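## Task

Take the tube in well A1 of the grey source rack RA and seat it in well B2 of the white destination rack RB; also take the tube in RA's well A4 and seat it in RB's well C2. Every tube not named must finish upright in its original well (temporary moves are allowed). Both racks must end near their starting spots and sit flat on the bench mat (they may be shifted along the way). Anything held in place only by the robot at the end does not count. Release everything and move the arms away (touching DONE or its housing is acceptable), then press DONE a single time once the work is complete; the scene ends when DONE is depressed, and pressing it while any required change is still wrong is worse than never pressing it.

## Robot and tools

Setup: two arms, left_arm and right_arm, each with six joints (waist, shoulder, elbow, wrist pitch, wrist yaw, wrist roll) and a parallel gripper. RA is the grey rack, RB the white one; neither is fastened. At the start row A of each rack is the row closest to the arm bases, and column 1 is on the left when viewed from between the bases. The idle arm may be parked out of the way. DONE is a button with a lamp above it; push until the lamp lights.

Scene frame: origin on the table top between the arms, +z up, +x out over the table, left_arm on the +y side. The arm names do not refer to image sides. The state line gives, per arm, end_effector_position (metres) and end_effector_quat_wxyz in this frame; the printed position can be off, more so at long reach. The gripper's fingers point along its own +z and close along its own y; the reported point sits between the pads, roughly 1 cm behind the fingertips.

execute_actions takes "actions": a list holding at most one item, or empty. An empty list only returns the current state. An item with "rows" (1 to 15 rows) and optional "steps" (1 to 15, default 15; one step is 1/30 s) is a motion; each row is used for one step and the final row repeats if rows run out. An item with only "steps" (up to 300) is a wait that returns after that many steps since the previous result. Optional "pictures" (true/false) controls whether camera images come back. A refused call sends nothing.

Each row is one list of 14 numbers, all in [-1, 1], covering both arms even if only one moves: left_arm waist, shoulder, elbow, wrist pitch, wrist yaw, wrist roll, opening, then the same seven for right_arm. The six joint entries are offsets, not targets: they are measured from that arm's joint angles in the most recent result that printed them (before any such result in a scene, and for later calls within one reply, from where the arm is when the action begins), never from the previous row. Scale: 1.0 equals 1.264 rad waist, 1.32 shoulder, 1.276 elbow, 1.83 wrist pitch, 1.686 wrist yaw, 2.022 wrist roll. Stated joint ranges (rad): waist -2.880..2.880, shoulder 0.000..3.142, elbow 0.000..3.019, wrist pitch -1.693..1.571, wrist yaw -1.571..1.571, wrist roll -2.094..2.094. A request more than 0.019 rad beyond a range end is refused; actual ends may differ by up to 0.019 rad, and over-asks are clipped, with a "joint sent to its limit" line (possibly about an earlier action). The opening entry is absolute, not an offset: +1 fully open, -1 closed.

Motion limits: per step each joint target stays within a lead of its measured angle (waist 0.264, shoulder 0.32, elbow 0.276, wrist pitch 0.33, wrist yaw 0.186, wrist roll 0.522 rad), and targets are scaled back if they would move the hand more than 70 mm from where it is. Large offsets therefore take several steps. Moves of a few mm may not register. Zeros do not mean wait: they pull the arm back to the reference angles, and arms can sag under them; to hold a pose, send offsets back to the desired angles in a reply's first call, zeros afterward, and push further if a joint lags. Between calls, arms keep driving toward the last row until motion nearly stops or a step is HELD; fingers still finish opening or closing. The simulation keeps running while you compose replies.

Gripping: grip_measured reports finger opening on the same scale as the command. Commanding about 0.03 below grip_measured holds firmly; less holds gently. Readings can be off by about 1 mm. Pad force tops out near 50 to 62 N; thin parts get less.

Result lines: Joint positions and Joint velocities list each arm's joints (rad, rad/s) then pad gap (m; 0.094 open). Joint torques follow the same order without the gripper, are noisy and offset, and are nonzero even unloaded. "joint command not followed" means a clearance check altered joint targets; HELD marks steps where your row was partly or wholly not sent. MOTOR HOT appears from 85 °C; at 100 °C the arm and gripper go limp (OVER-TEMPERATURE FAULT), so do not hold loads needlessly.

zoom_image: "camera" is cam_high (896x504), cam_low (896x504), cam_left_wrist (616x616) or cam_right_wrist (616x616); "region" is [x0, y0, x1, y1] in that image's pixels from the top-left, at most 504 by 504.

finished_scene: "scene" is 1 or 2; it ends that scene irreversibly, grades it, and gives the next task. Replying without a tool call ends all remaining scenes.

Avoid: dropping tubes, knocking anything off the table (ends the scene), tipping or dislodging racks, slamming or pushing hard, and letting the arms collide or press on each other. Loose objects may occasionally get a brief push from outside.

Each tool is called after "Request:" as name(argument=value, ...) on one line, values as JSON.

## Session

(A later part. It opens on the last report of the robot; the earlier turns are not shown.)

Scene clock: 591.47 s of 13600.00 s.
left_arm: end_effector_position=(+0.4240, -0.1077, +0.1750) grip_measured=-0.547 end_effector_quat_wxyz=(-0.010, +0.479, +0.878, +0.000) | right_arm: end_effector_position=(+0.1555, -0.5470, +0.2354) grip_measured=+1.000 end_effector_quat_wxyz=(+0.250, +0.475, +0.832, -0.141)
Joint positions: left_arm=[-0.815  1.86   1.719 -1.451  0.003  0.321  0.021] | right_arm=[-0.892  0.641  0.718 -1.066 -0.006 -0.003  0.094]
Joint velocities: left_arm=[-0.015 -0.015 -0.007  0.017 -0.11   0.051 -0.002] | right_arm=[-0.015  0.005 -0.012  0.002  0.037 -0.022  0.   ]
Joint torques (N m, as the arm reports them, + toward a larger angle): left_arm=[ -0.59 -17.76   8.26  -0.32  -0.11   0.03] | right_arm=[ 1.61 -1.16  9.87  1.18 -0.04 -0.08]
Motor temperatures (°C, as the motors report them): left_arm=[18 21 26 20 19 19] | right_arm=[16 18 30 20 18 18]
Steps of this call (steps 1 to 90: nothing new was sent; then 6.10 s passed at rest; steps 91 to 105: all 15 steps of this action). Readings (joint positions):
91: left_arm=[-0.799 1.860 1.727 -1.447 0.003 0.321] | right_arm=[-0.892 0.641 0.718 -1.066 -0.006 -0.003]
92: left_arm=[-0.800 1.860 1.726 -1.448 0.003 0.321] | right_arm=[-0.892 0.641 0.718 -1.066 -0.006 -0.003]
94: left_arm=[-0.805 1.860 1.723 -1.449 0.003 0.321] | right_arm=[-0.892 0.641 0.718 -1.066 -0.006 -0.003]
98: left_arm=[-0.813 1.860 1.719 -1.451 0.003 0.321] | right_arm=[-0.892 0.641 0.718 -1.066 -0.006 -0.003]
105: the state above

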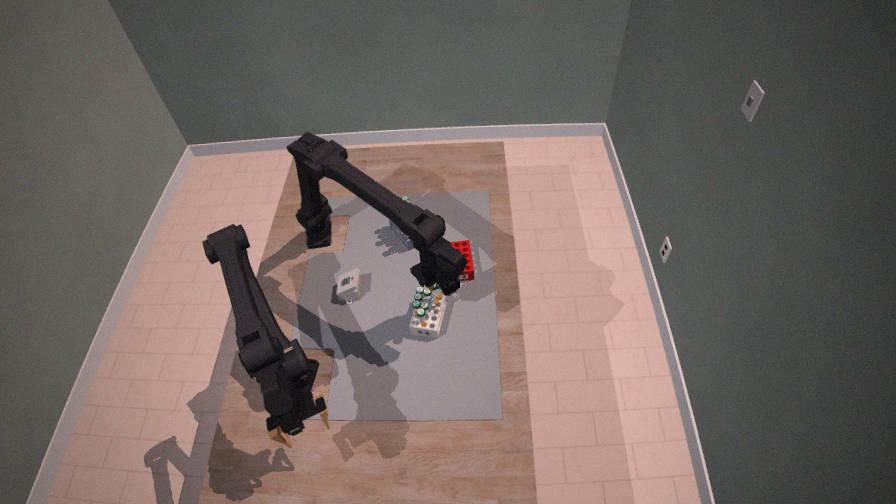

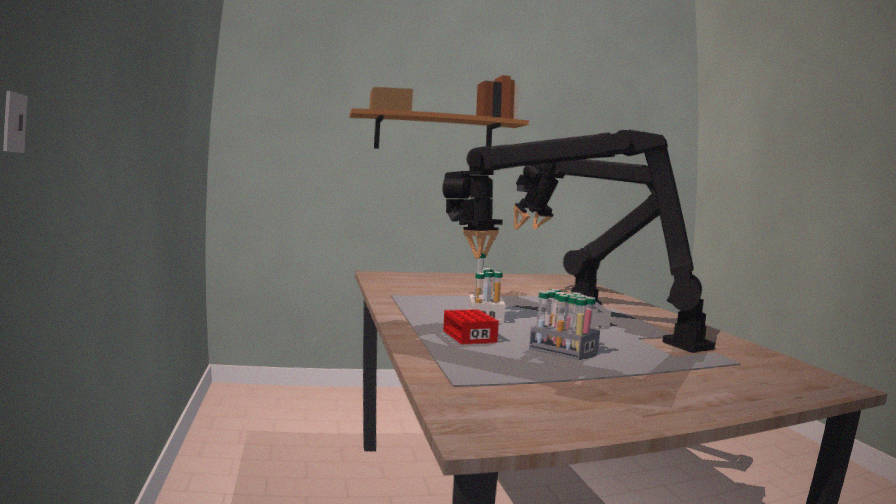

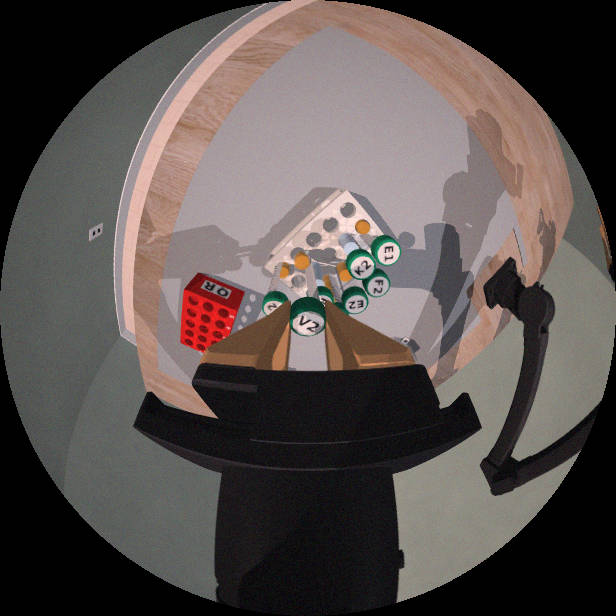

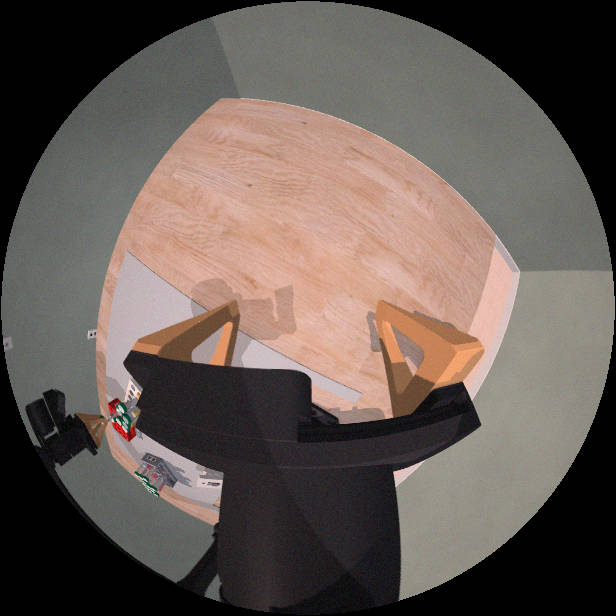

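Request:
execute_actions(actions=[{"rows":[[0.012,0.0,0.01,0.012,0,0,-0.6,0,0,0.01,0,0,0,1]],"steps":15}])

Request:
zoom_image(camera="cam_left_wrist", region=[230,180,400,350])

Scene clock: 598.80 s of 13600.00 s.
left_arm: end_effector_position=(+0.4259, -0.1054, +0.1750) grip_measured=-0.547 end_effector_quat_wxyz=(-0.010, +0.477, +0.879, +0.000) | right_arm: end_effector_position=(+0.1555, -0.5470, +0.2354) grip_measured=+1.000 end_effector_quat_wxyz=(+0.250, +0.475, +0.832, -0.141)
Joint positions: left_arm=[-0.81   1.86   1.719 -1.451  0.003  0.321  0.021] | right_arm=[-0.892  0.641  0.718 -1.066 -0.006 -0.003  0.094]
Joint velocities: left_arm=[ 0.005 -0.015  0.007 -0.007  0.007 -0.022 -0.001] | right_arm=[-0.005  0.005  0.012  0.012 -0.037 -0.037  0.   ]
Joint torques (N m, as the arm reports them, + toward a larger angle): left_arm=[  0.49 -17.08   8.93   1.28  -0.14   0.  ] | right_arm=[ 1.55 -0.13 10.07  0.95 -0.02 -0.15]
Motor temperatures (°C, as the motors report them): left_arm=[18 21 26 20 19 19] | right_arm=[16 18 31 20 18 18]
Steps of this call (steps 1 to 15: the robot went on to your last target; steps 16 to 90: nothing new was sent; then 3.83 s passed at rest; steps 91 to 105: all 15 steps of this action). Readings (joint positions):
91: left_arm=[-0.815 1.860 1.719 -1.451 0.003 0.321] | right_arm=[-0.892 0.641 0.718 -1.066 -0.006 -0.003]
92: left_arm=[-0.815 1.860 1.719 -1.451 0.003 0.321] | right_arm=[-0.892 0.641 0.718 -1.066 -0.006 -0.003]
94: left_arm=[-0.813 1.860 1.719 -1.451 0.003 0.321] | right_arm=[-0.892 0.641 0.718 -1.066 -0.006 -0.003]
98: left_arm=[-0.811 1.860 1.719 -1.451 0.003 0.321] | right_arm=[-0.892 0.641 0.718 -1.066 -0.006 -0.003]
105: the state above

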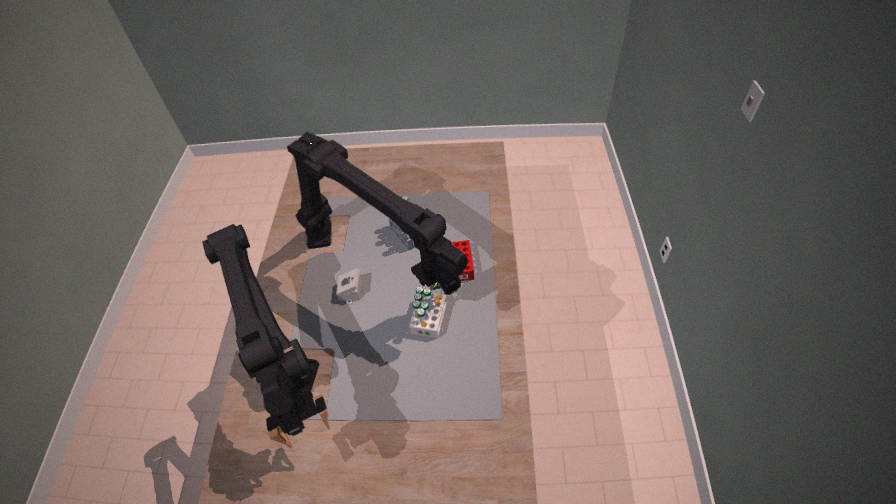

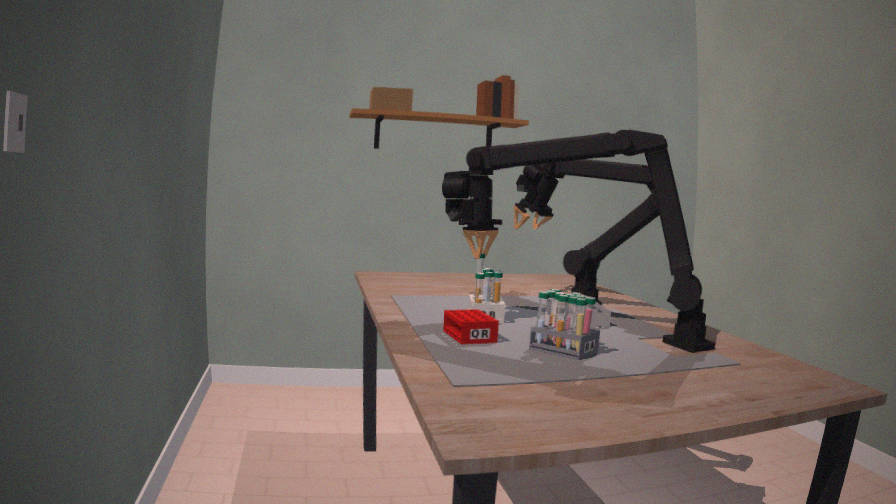

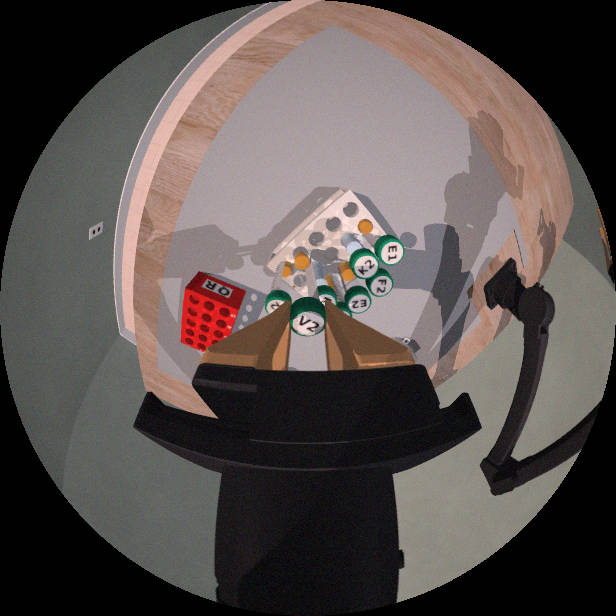

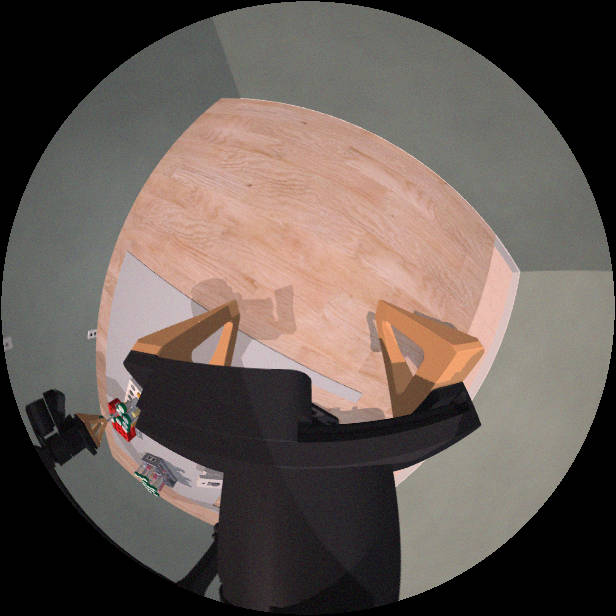

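Region (230, 180, 400, 350) of cam_left_wrist's 616x616 image, scaled by 2.965, with more detail than that image has.

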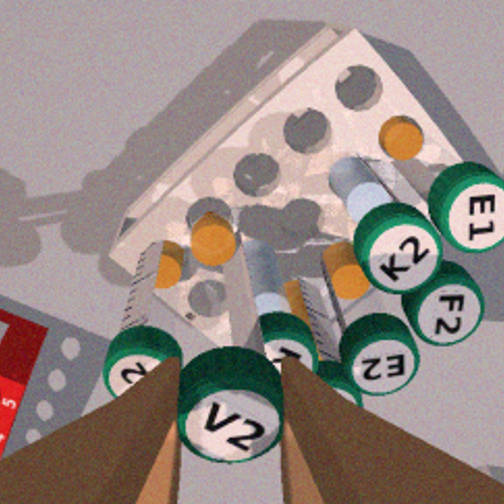

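Aligned. Lower ~1.2 cm with elbow and compensating wrist.

Request:
execute_actions(actions=[{"rows":[[0,0.012,-0.008,0.03,0,0,-0.6,0,0,0.01,0,0,0,1]],"steps":15}])

Request:
zoom_image(camera="cam_left_wrist", region=[230,180,400,350])

Scene clock: 604.20 s of 13600.00 s.
left_arm: end_effector_position=(+0.4305, -0.1092, +0.1716) grip_measured=-0.547 end_effector_quat_wxyz=(+0.002, +0.477, +0.879, -0.002) | right_arm: end_effector_position=(+0.1555, -0.5470, +0.2354) grip_measured=+1.000 end_effector_quat_wxyz=(+0.250, +0.475, +0.832, -0.141)
Joint positions: left_arm=[-0.81   1.861  1.712 -1.418  0.004  0.321  0.021] | right_arm=[-0.892  0.641  0.718 -1.066 -0.006 -0.003  0.094]
Joint velocities: left_arm=[-0.005 -0.015 -0.012  0.002  0.066 -0.022 -0.001] | right_arm=[-0.005 -0.005  0.017 -0.027 -0.022 -0.007  0.   ]
Joint torques (N m, as the arm reports them, + toward a larger angle): left_arm=[ -0.45 -16.36   7.99   1.24  -0.12   0.01] | right_arm=[ 1.69 -0.79  9.98  1.11 -0.05 -0.11]
Motor temperatures (°C, as the motors report them): left_arm=[18 21 25 20 19 19] | right_arm=[16 18 31 20 18 18]
Steps of this call (steps 1 to 15: the robot went on to your last target; steps 16 to 90: nothing new was sent; then 1.90 s passed at rest; steps 91 to 105: all 15 steps of this action). Readings (joint positions):
91: left_arm=[-0.810 1.860 1.717 -1.444 0.003 0.321] | right_arm=[-0.892 0.641 0.718 -1.066 -0.006 -0.003]
92: left_arm=[-0.810 1.860 1.715 -1.434 0.003 0.321] | right_arm=[-0.892 0.641 0.718 -1.066 -0.006 -0.003]
94: left_arm=[-0.810 1.861 1.712 -1.423 0.004 0.321] | right_arm=[-0.892 0.641 0.718 -1.066 -0.006 -0.003]
98: left_arm=[-0.810 1.861 1.712 -1.419 0.004 0.321] | right_arm=[-0.892 0.641 0.718 -1.066 -0.006 -0.003]
105: the state above

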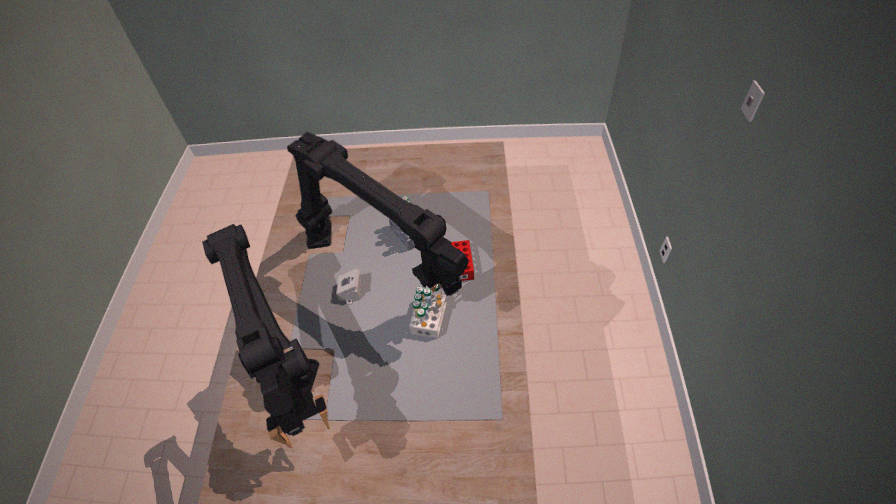

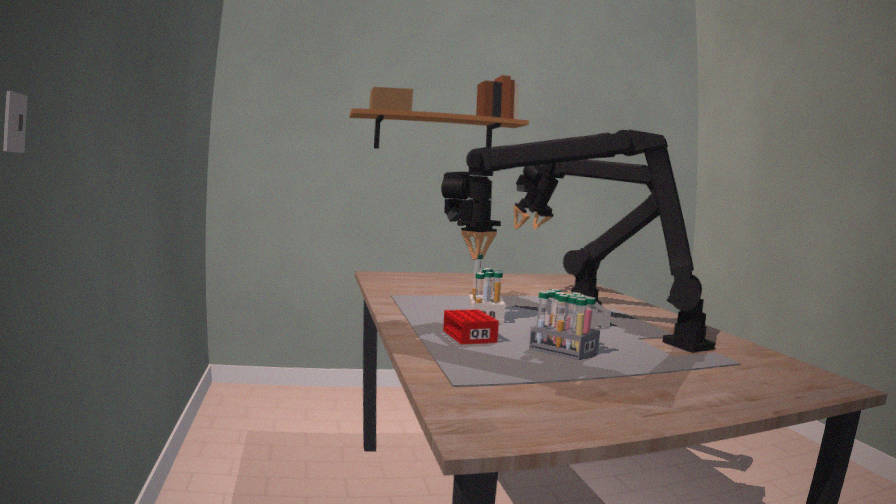

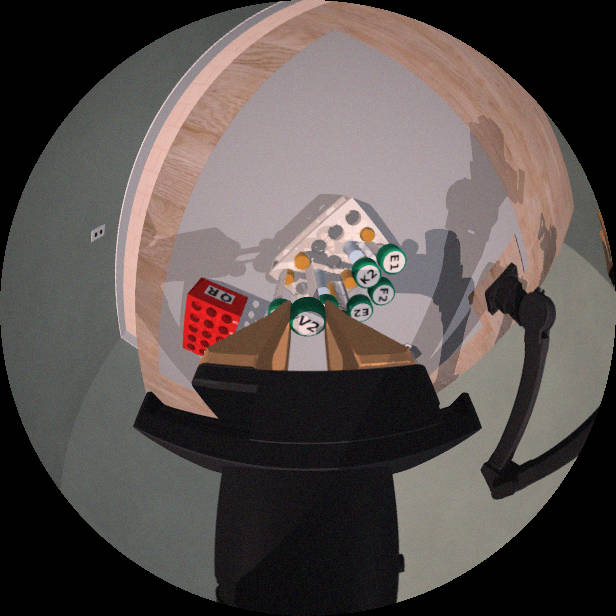

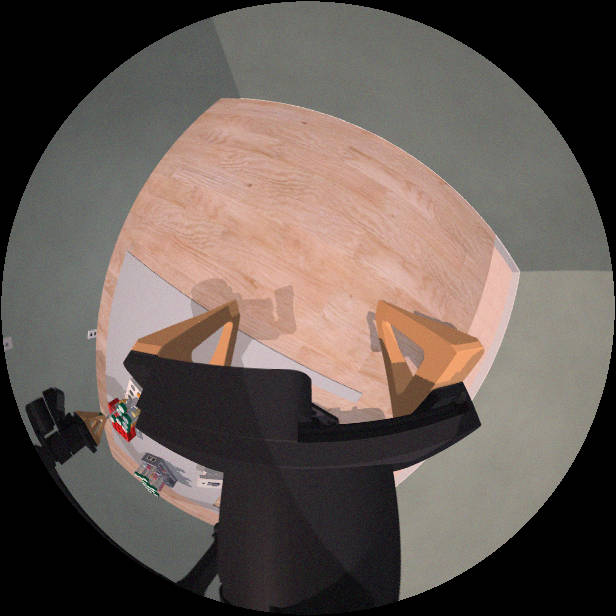

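Region (230, 180, 400, 350) of cam_left_wrist's 616x616 image, scaled by 2.965, with more detail than that image has.

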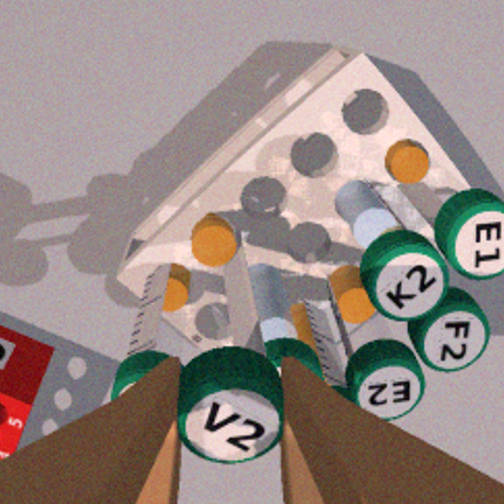

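Request:
execute_actions(actions=[{"rows":[[0,0,-0.015,0.01,0,0,-0.6,0,0,0.01,0,0,0,1]],"steps":15}])

Request:
zoom_image(camera="cam_left_wrist", region=[230,180,400,350])

Scene clock: 610.27 s of 13600.00 s.
left_arm: end_effector_position=(+0.4298, -0.1087, +0.1710) grip_measured=-0.547 end_effector_quat_wxyz=(+0.001, +0.477, +0.879, -0.002) | right_arm: end_effector_position=(+0.1555, -0.5470, +0.2354) grip_measured=+1.000 end_effector_quat_wxyz=(+0.250, +0.475, +0.832, -0.141)
Joint positions: left_arm=[-0.81   1.86   1.71  -1.418  0.004  0.321  0.021] | right_arm=[-0.892  0.641  0.718 -1.066 -0.006 -0.003  0.094]
Joint velocities: left_arm=[-0.015 -0.015 -0.002 -0.007 -0.037  0.022  0.   ] | right_arm=[-0.015 -0.005 -0.002 -0.012  0.051 -0.007  0.   ]
Joint torques (N m, as the arm reports them, + toward a larger angle): left_arm=[ -0.21 -16.93   6.77   1.09  -0.14   0.06] | right_arm=[ 1.92 -0.53  9.78  0.93 -0.06 -0.13]
Motor temperatures (°C, as the motors report them): left_arm=[18 21 25 20 19 19] | right_arm=[16 18 31 20 18 18]
Steps of this call (steps 1 to 15: the robot went on to your last target; steps 16 to 90: nothing new was sent; then 2.57 s passed at rest; steps 91 to 105: all 15 steps of this action). Readings (joint positions):
91: left_arm=[-0.810 1.861 1.711 -1.418 0.004 0.321] | right_arm=[-0.892 0.641 0.718 -1.066 -0.006 -0.003]
92: left_arm=[-0.810 1.860 1.710 -1.418 0.004 0.321] | right_arm=[-0.892 0.641 0.718 -1.066 -0.006 -0.003]
94: left_arm=[-0.810 1.860 1.710 -1.418 0.004 0.321] | right_arm=[-0.892 0.641 0.718 -1.066 -0.006 -0.003]
98: left_arm=[-0.810 1.860 1.710 -1.418 0.004 0.321] | right_arm=[-0.892 0.641 0.718 -1.066 -0.006 -0.003]
105: the state above

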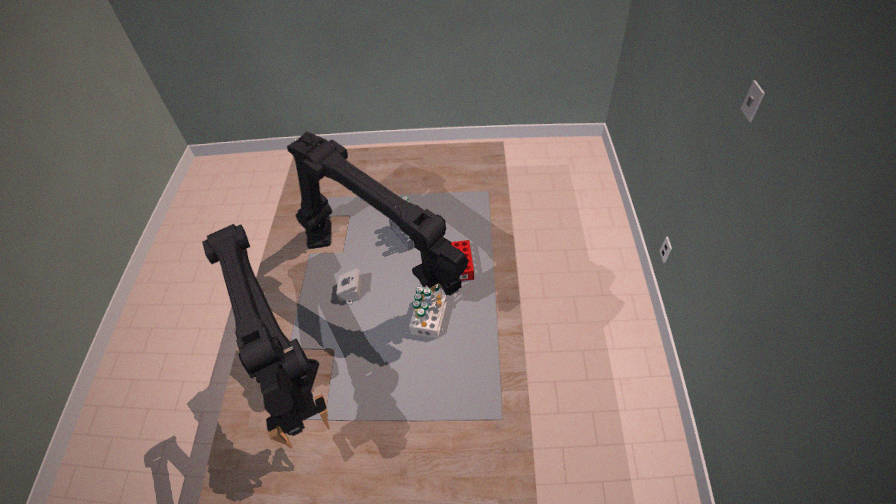

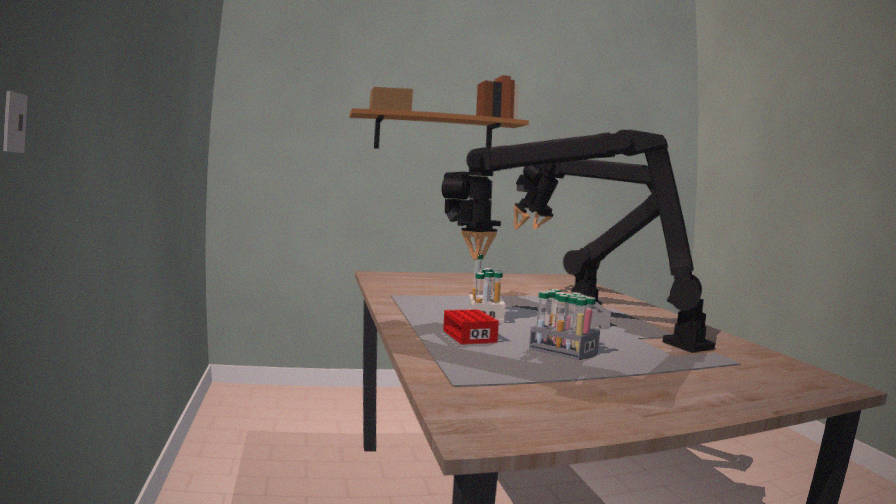

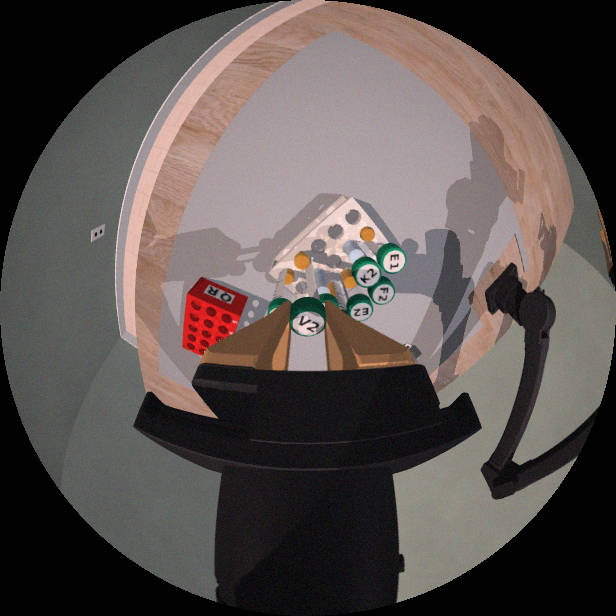

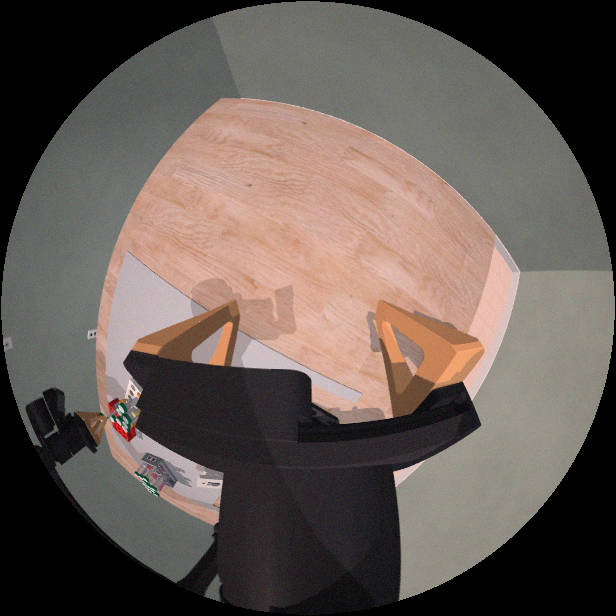

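Region (230, 180, 400, 350) of cam_left_wrist's 616x616 image, scaled by 2.965, with more detail than that image has.

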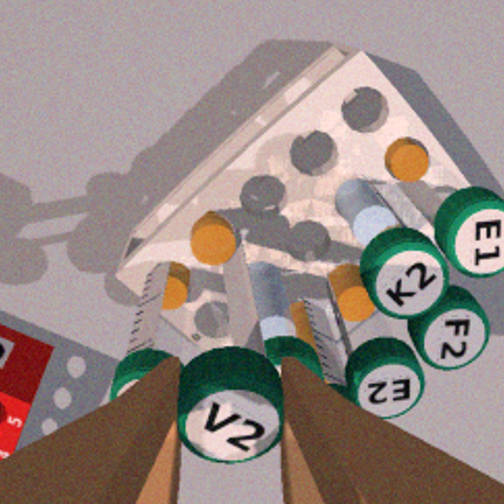

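Request:
execute_actions(actions=[{"rows":[[0,-0.01,0.03,0,0,0,-0.6,0,0,0.01,0,0,0,1],[0,-0.01,0.03,0,0,0,-0.6,0,0,0.01,0,0,0,1],[0,-0.01,0.03,0,0,0,-0.6,0,0,0.01,0,0,0,1],[0,-0.01,0.03,-0.022,0,0,-0.6,0,0,0.01,0,0,0,1]],"steps":15}])

Request:
zoom_image(camera="cam_left_wrist", region=[230,180,400,350])

Scene clock: 617.60 s of 13600.00 s.
left_arm: end_effector_position=(+0.4276, -0.1065, +0.1716) grip_measured=-0.547 end_effector_quat_wxyz=(-0.005, +0.477, +0.879, -0.000) | right_arm: end_effector_position=(+0.1555, -0.5470, +0.2354) grip_measured=+1.000 end_effector_quat_wxyz=(+0.250, +0.475, +0.832, -0.141)
Joint positions: left_arm=[-0.81   1.859  1.71  -1.431  0.003  0.321  0.021] | right_arm=[-0.892  0.641  0.718 -1.066 -0.006 -0.003  0.094]
Joint velocities: left_arm=[-0.015 -0.024 -0.007 -0.017 -0.051  0.037 -0.001] | right_arm=[ 0.005 -0.005 -0.007 -0.002  0.066  0.022  0.   ]
Joint torques (N m, as the arm reports them, + toward a larger angle): left_arm=[ -0.29 -18.18  10.85  -0.56  -0.08   0.04] | right_arm=[ 1.1  -0.32  9.93  1.15 -0.08 -0.08]
Motor temperatures (°C, as the motors report them): left_arm=[18 21 25 20 19 19] | right_arm=[16 18 31 20 18 18]
Steps of this call (steps 1 to 15: the robot went on to your last target; steps 16 to 90: nothing new was sent; then 3.83 s passed at rest; steps 91 to 105: all 15 steps of this action). Readings (joint positions):
91: left_arm=[-0.810 1.859 1.710 -1.418 0.004 0.321] | right_arm=[-0.892 0.641 0.718 -1.066 -0.006 -0.003]
92: left_arm=[-0.810 1.859 1.710 -1.418 0.004 0.321] | right_arm=[-0.892 0.641 0.718 -1.066 -0.006 -0.003]
94: left_arm=[-0.810 1.859 1.710 -1.422 0.004 0.321] | right_arm=[-0.892 0.641 0.718 -1.066 -0.006 -0.003]
98: left_arm=[-0.810 1.859 1.710 -1.431 0.003 0.321] | right_arm=[-0.892 0.641 0.718 -1.066 -0.006 -0.003]
105: the state above

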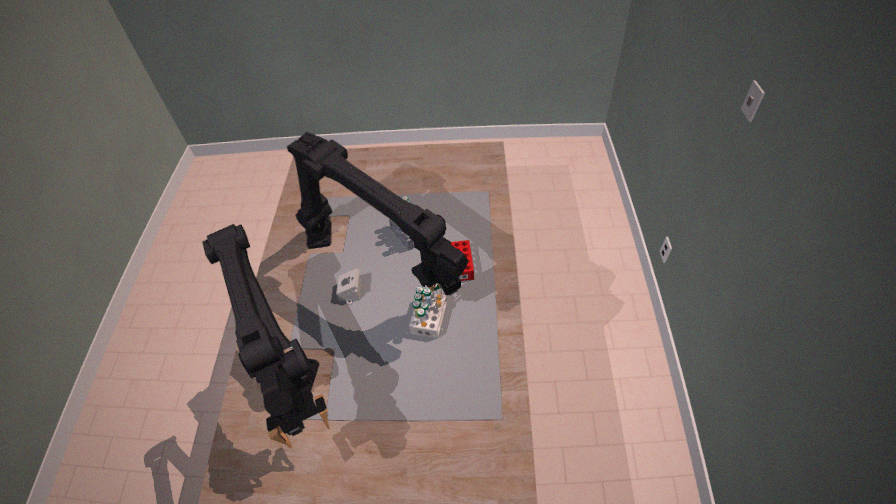

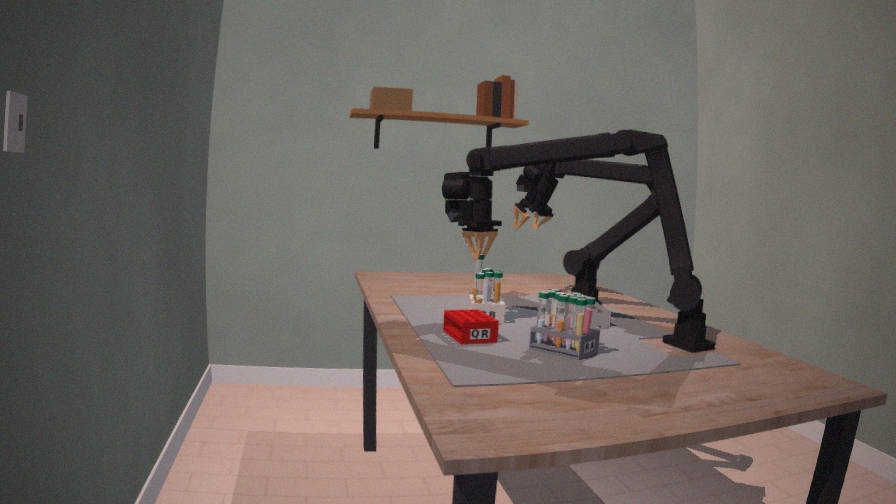

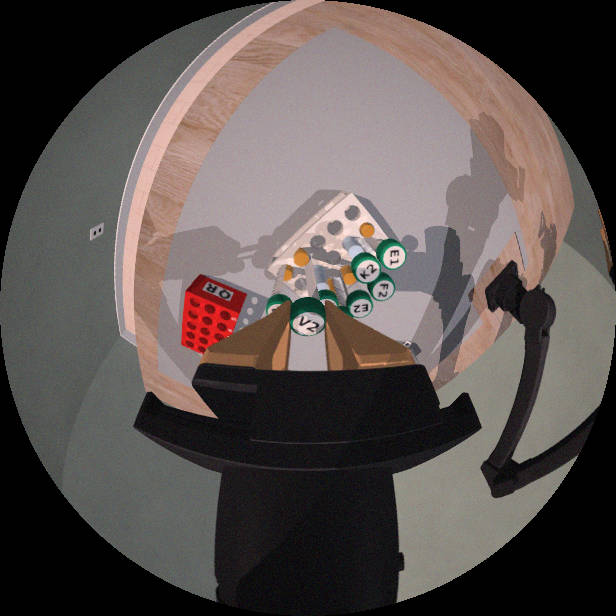

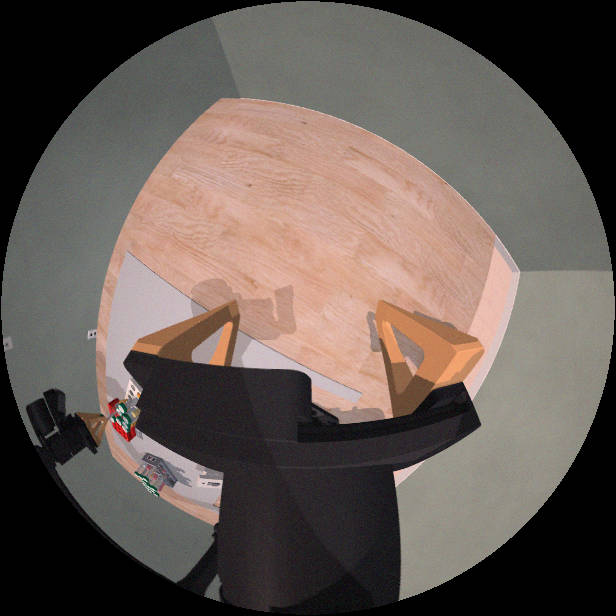

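Region (230, 180, 400, 350) of cam_left_wrist's 616x616 image, scaled by 2.965, with more detail than that image has.

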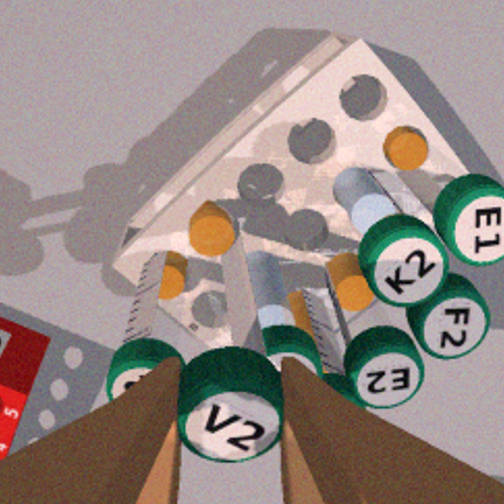

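Request:
execute_actions(actions=[{"rows":[[0,-0.04,0.03,-0.01,0,0,-0.6,0,0,0.01,0,0,0,1]],"steps":10}], pictures=false)

Request:
execute_actions(actions=[{"rows":[[0,-0.02,0.02,-0.025,0,0,-0.6,0,0,0.01,0,0,0,1]],"steps":15}])

Request:
zoom_image(camera="cam_left_wrist", region=[230,180,400,350])

Scene clock: 625.30 s of 13600.00 s.
left_arm: end_effector_position=(+0.4267, -0.1058, +0.1816) grip_measured=-0.547 end_effector_quat_wxyz=(+0.004, +0.477, +0.879, -0.002) | right_arm: end_effector_position=(+0.1555, -0.5470, +0.2354) grip_measured=+1.000 end_effector_quat_wxyz=(+0.250, +0.475, +0.832, -0.141)
Joint positions: left_arm=[-0.81   1.841  1.71  -1.432  0.003  0.321  0.021] | right_arm=[-0.892  0.641  0.718 -1.066 -0.006 -0.003  0.094]
Joint velocities: left_arm=[-0.005 -0.034  0.002 -0.017  0.066  0.095 -0.001] | right_arm=[ 0.005  0.005 -0.007  0.002 -0.037  0.066  0.   ]
Joint torques (N m, as the arm reports them, + toward a larger angle): left_arm=[  0.02 -19.29  10.94  -0.11  -0.11   0.02] | right_arm=[ 1.71 -0.68 10.16  0.98 -0.01 -0.08]
Motor temperatures (°C, as the motors report them): left_arm=[18 21 25 20 19 19] | right_arm=[16 18 31 20 18 18]
Steps of this call (steps 1 to 15: the robot went on to your last target; steps 16 to 90: nothing new was sent; then 4.37 s passed at rest; steps 91 to 100: all 10 steps of this action). Readings (joint positions):
91: left_arm=[-0.810 1.857 1.710 -1.431 0.003 0.321] | right_arm=[-0.892 0.641 0.718 -1.066 -0.006 -0.003]
92: left_arm=[-0.810 1.856 1.710 -1.432 0.003 0.321] | right_arm=[-0.892 0.641 0.718 -1.066 -0.006 -0.003]
94: left_arm=[-0.810 1.852 1.710 -1.432 0.003 0.321] | right_arm=[-0.892 0.641 0.718 -1.066 -0.006 -0.003]
98: left_arm=[-0.810 1.843 1.710 -1.432 0.003 0.321] | right_arm=[-0.892 0.641 0.718 -1.066 -0.006 -0.003]
100: the state above

Scene clock: 625.80 s of 13600.00 s.
left_arm: end_effector_position=(+0.4214, -0.1016, +0.1819) grip_measured=-0.547 end_effector_quat_wxyz=(-0.010, +0.477, +0.879, +0.000) | right_arm: end_effector_position=(+0.1555, -0.5470, +0.2354) grip_measured=+1.000 end_effector_quat_wxyz=(+0.250, +0.475, +0.832, -0.141)
Joint positions: left_arm=[-0.81   1.84   1.71  -1.46   0.003  0.321  0.021] | right_arm=[-0.892  0.641  0.718 -1.066 -0.006 -0.003  0.094]
Joint velocities: left_arm=[-0.005 -0.015 -0.007 -0.002  0.037  0.066 -0.001] | right_arm=[-0.024 -0.005 -0.017  0.007 -0.007 -0.037  0.   ]
Joint torques (N m, as the arm reports them, + toward a larger angle): left_arm=[  0.13 -19.2    9.92  -0.37  -0.13   0.04] | right_arm=[ 0.98 -0.84  9.98  0.94 -0.01 -0.07]
Motor temperatures (°C, as the motors report them): left_arm=[18 21 25 20 19 19] | right_arm=[16 18 31 20 18 18]
Steps of this call (steps 1 to 15: all 15 steps of this action). Readings (joint positions):
1: left_arm=[-0.810 1.840 1.710 -1.437 0.003 0.321] | right_arm=[-0.892 0.641 0.718 -1.066 -0.006 -0.003]
2: left_arm=[-0.810 1.840 1.710 -1.446 0.003 0.321] | right_arm=[-0.892 0.641 0.718 -1.066 -0.006 -0.003]
4: left_arm=[-0.810 1.840 1.710 -1.456 0.003 0.321] | right_arm=[-0.892 0.641 0.718 -1.066 -0.006 -0.003]
8: left_arm=[-0.810 1.840 1.710 -1.459 0.003 0.321] | right_arm=[-0.892 0.641 0.718 -1.066 -0.006 -0.003]
15: the state above

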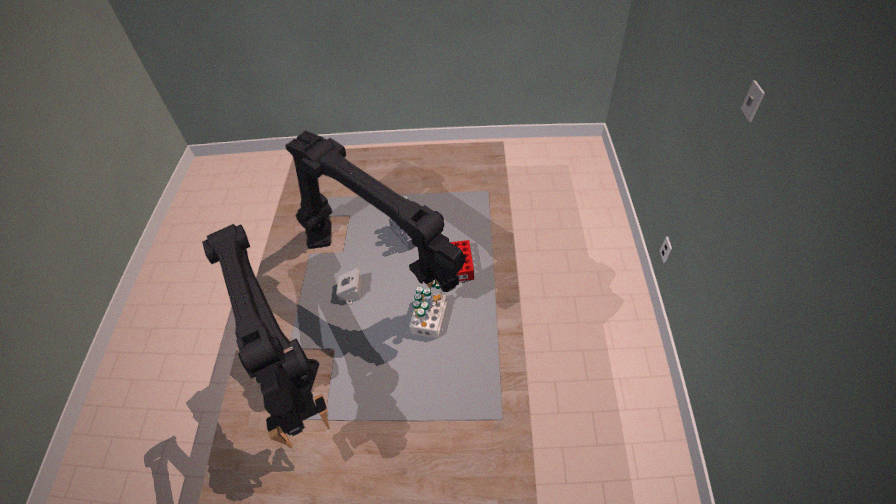

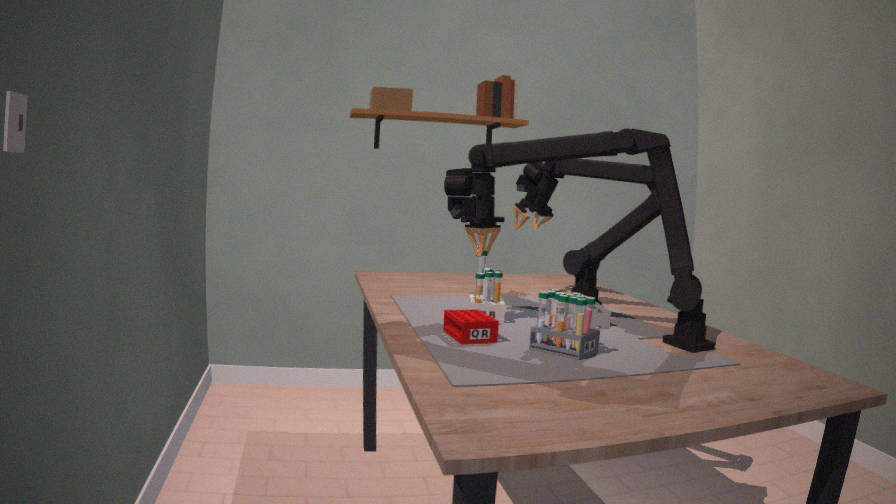

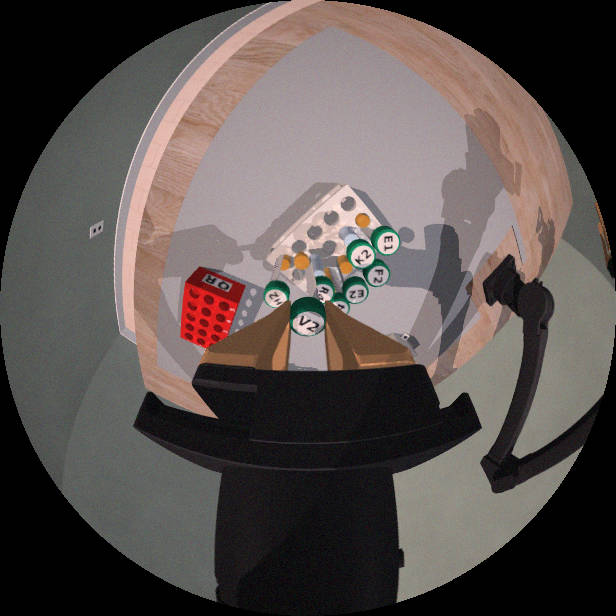

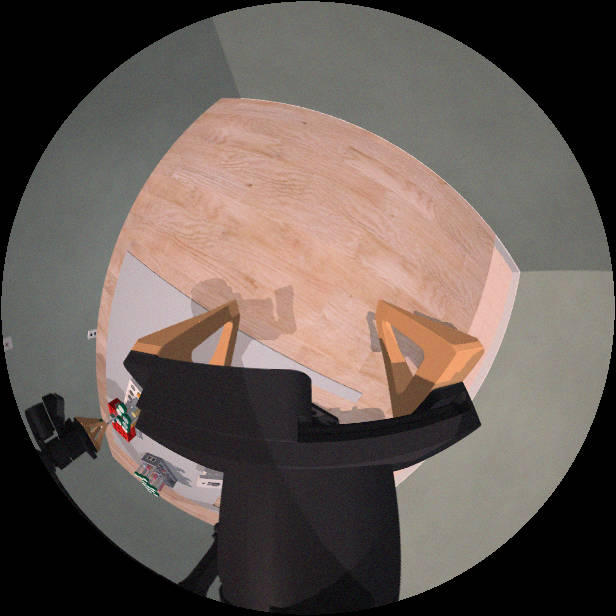

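Region (230, 180, 400, 350) of cam_left_wrist's 616x616 image, scaled by 2.965, with more detail than that image has.

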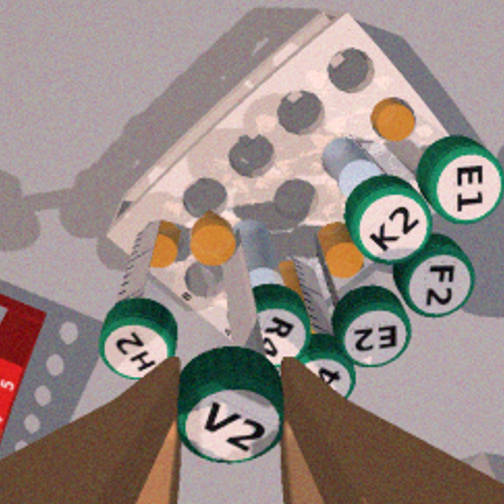

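Request:
execute_actions(actions=[{"rows":[[0,-0.02,0.015,0.019,0,0,-0.6,0,0,0.01,0,0,0,1]],"steps":10}], pictures=false)

Request:
execute_actions(actions=[{"rows":[[0,0.01,0.015,0.005,0,0,-0.6,0,0,0.01,0,0,0,1],[0,0.015,0.015,0.005,0,0,-0.6,0,0,0.01,0,0,0,1],[0,0.02,0.015,0.005,0,0,-0.6,0,0,0.01,0,0,0,1],[0,0.025,0.015,0.005,0,0,-0.6,0,0,0.01,0,0,0,1],[0,0.03,0.015,0.005,0,0,-0.6,0,0,0.01,0,0,0,1]],"steps":15}])

Request:
zoom_image(camera="cam_left_wrist", region=[230,180,400,350])

Scene clock: 638.90 s of 13600.00 s.
left_arm: end_effector_position=(+0.4240, -0.1037, +0.1818) grip_measured=-0.547 end_effector_quat_wxyz=(-0.003, +0.477, +0.879, -0.001) | right_arm: end_effector_position=(+0.1555, -0.5470, +0.2354) grip_measured=+1.000 end_effector_quat_wxyz=(+0.250, +0.475, +0.832, -0.141)
Joint positions: left_arm=[-0.81   1.84   1.71  -1.446  0.003  0.321  0.021] | right_arm=[-0.892  0.641  0.718 -1.066 -0.006 -0.003  0.094]
Joint velocities: left_arm=[ 0.015 -0.005 -0.007 -0.007 -0.022  0.051 -0.001] | right_arm=[-0.015  0.005 -0.002  0.002 -0.051  0.037  0.   ]
Joint torques (N m, as the arm reports them, + toward a larger angle): left_arm=[  0.06 -18.7    9.45   1.24  -0.15   0.03] | right_arm=[ 1.45 -0.93  9.91  1.32 -0.03 -0.08]
Motor temperatures (°C, as the motors report them): left_arm=[18 21 26 20 19 19] | right_arm=[16 18 31 20 18 18]
Steps of this call (steps 1 to 15: the robot went on to your last target; steps 16 to 90: nothing new was sent; then 9.77 s passed at rest; steps 91 to 100: all 10 steps of this action). Readings (joint positions):
91: left_arm=[-0.810 1.840 1.710 -1.457 0.003 0.321] | right_arm=[-0.892 0.641 0.718 -1.066 -0.006 -0.003]
92: left_arm=[-0.810 1.840 1.710 -1.453 0.003 0.321] | right_arm=[-0.892 0.641 0.718 -1.066 -0.006 -0.003]
94: left_arm=[-0.810 1.840 1.710 -1.448 0.003 0.321] | right_arm=[-0.892 0.641 0.718 -1.066 -0.006 -0.003]
98: left_arm=[-0.810 1.840 1.710 -1.446 0.003 0.321] | right_arm=[-0.892 0.641 0.718 -1.066 -0.006 -0.003]
100: the state above

Scene clock: 639.40 s of 13600.00 s.
left_arm: end_effector_position=(+0.4252, -0.1046, +0.1629) grip_measured=-0.547 end_effector_quat_wxyz=(-0.020, +0.477, +0.879, +0.002) | right_arm: end_effector_position=(+0.1555, -0.5470, +0.2354) grip_measured=+1.000 end_effector_quat_wxyz=(+0.250, +0.475, +0.832, -0.141)
Joint positions: left_arm=[-0.81   1.875  1.71  -1.446  0.003  0.321  0.021] | right_arm=[-0.892  0.641  0.718 -1.066 -0.006 -0.003  0.094]
Joint velocities: left_arm=[-0.005  0.005 -0.012 -0.007 -0.022 -0.037  0.001] | right_arm=[ 0.015 -0.005  0.027 -0.002 -0.022  0.022  0.   ]
Joint torques (N m, as the arm reports them, + toward a larger angle): left_arm=[  0.15 -17.34   9.51   0.64  -0.12   0.05] | right_arm=[ 2.22 -1.44 10.02  1.23 -0.04 -0.09]
Motor temperatures (°C, as the motors report them): left_arm=[18 21 26 20 19 19] | right_arm=[16 18 31 20 18 18]
Steps of this call (steps 1 to 15: all 15 steps of this action). Readings (joint positions):
1: left_arm=[-0.810 1.840 1.710 -1.446 0.003 0.321] | right_arm=[-0.892 0.641 0.718 -1.066 -0.006 -0.003]
2: left_arm=[-0.810 1.841 1.710 -1.446 0.003 0.321] | right_arm=[-0.892 0.641 0.718 -1.066 -0.006 -0.003]
4: left_arm=[-0.810 1.843 1.710 -1.446 0.003 0.321] | right_arm=[-0.892 0.641 0.718 -1.066 -0.006 -0.003]
8: left_arm=[-0.810 1.858 1.710 -1.446 0.003 0.321] | right_arm=[-0.892 0.641 0.718 -1.066 -0.006 -0.003]
15: the state above

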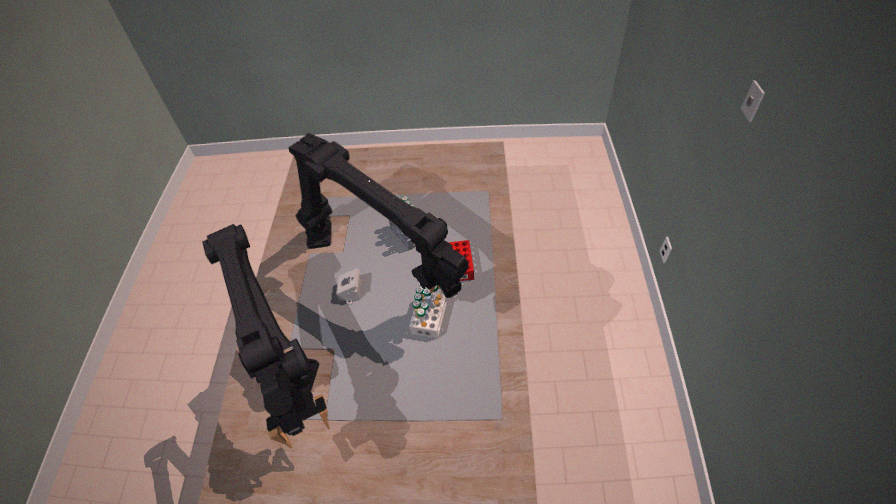

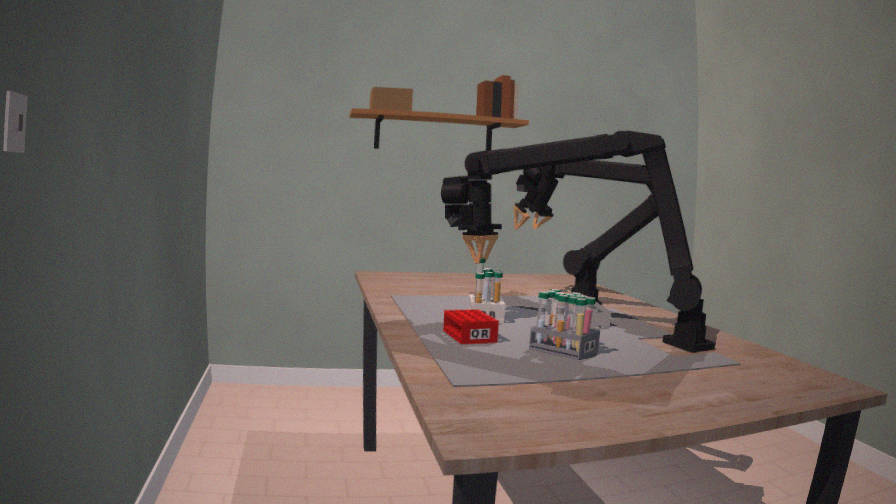

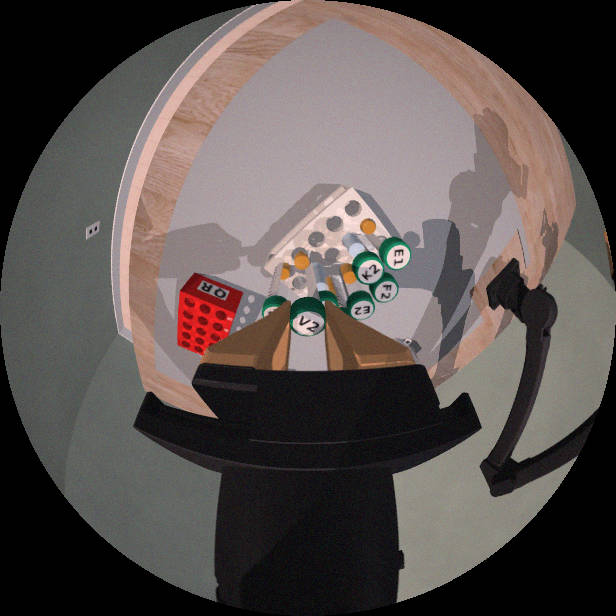

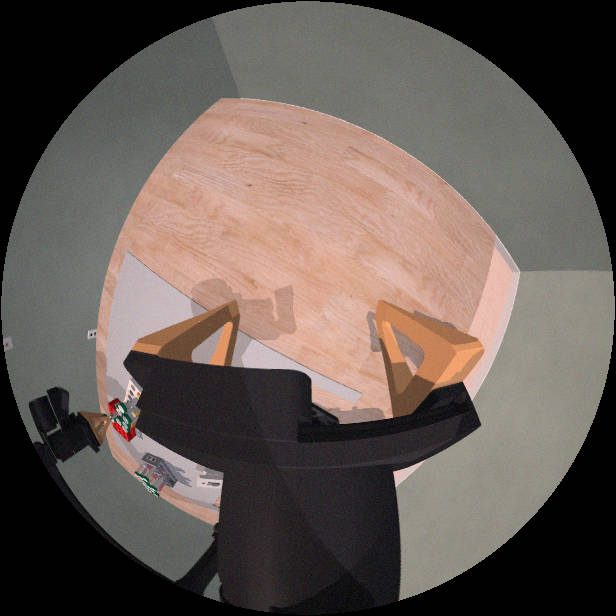

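Region (230, 180, 400, 350) of cam_left_wrist's 616x616 image, scaled by 2.965, with more detail than that image has.

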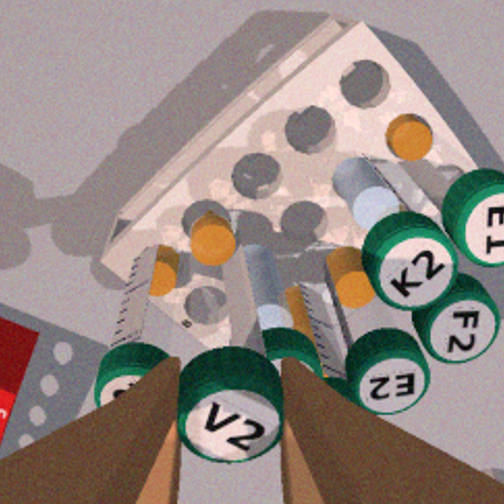

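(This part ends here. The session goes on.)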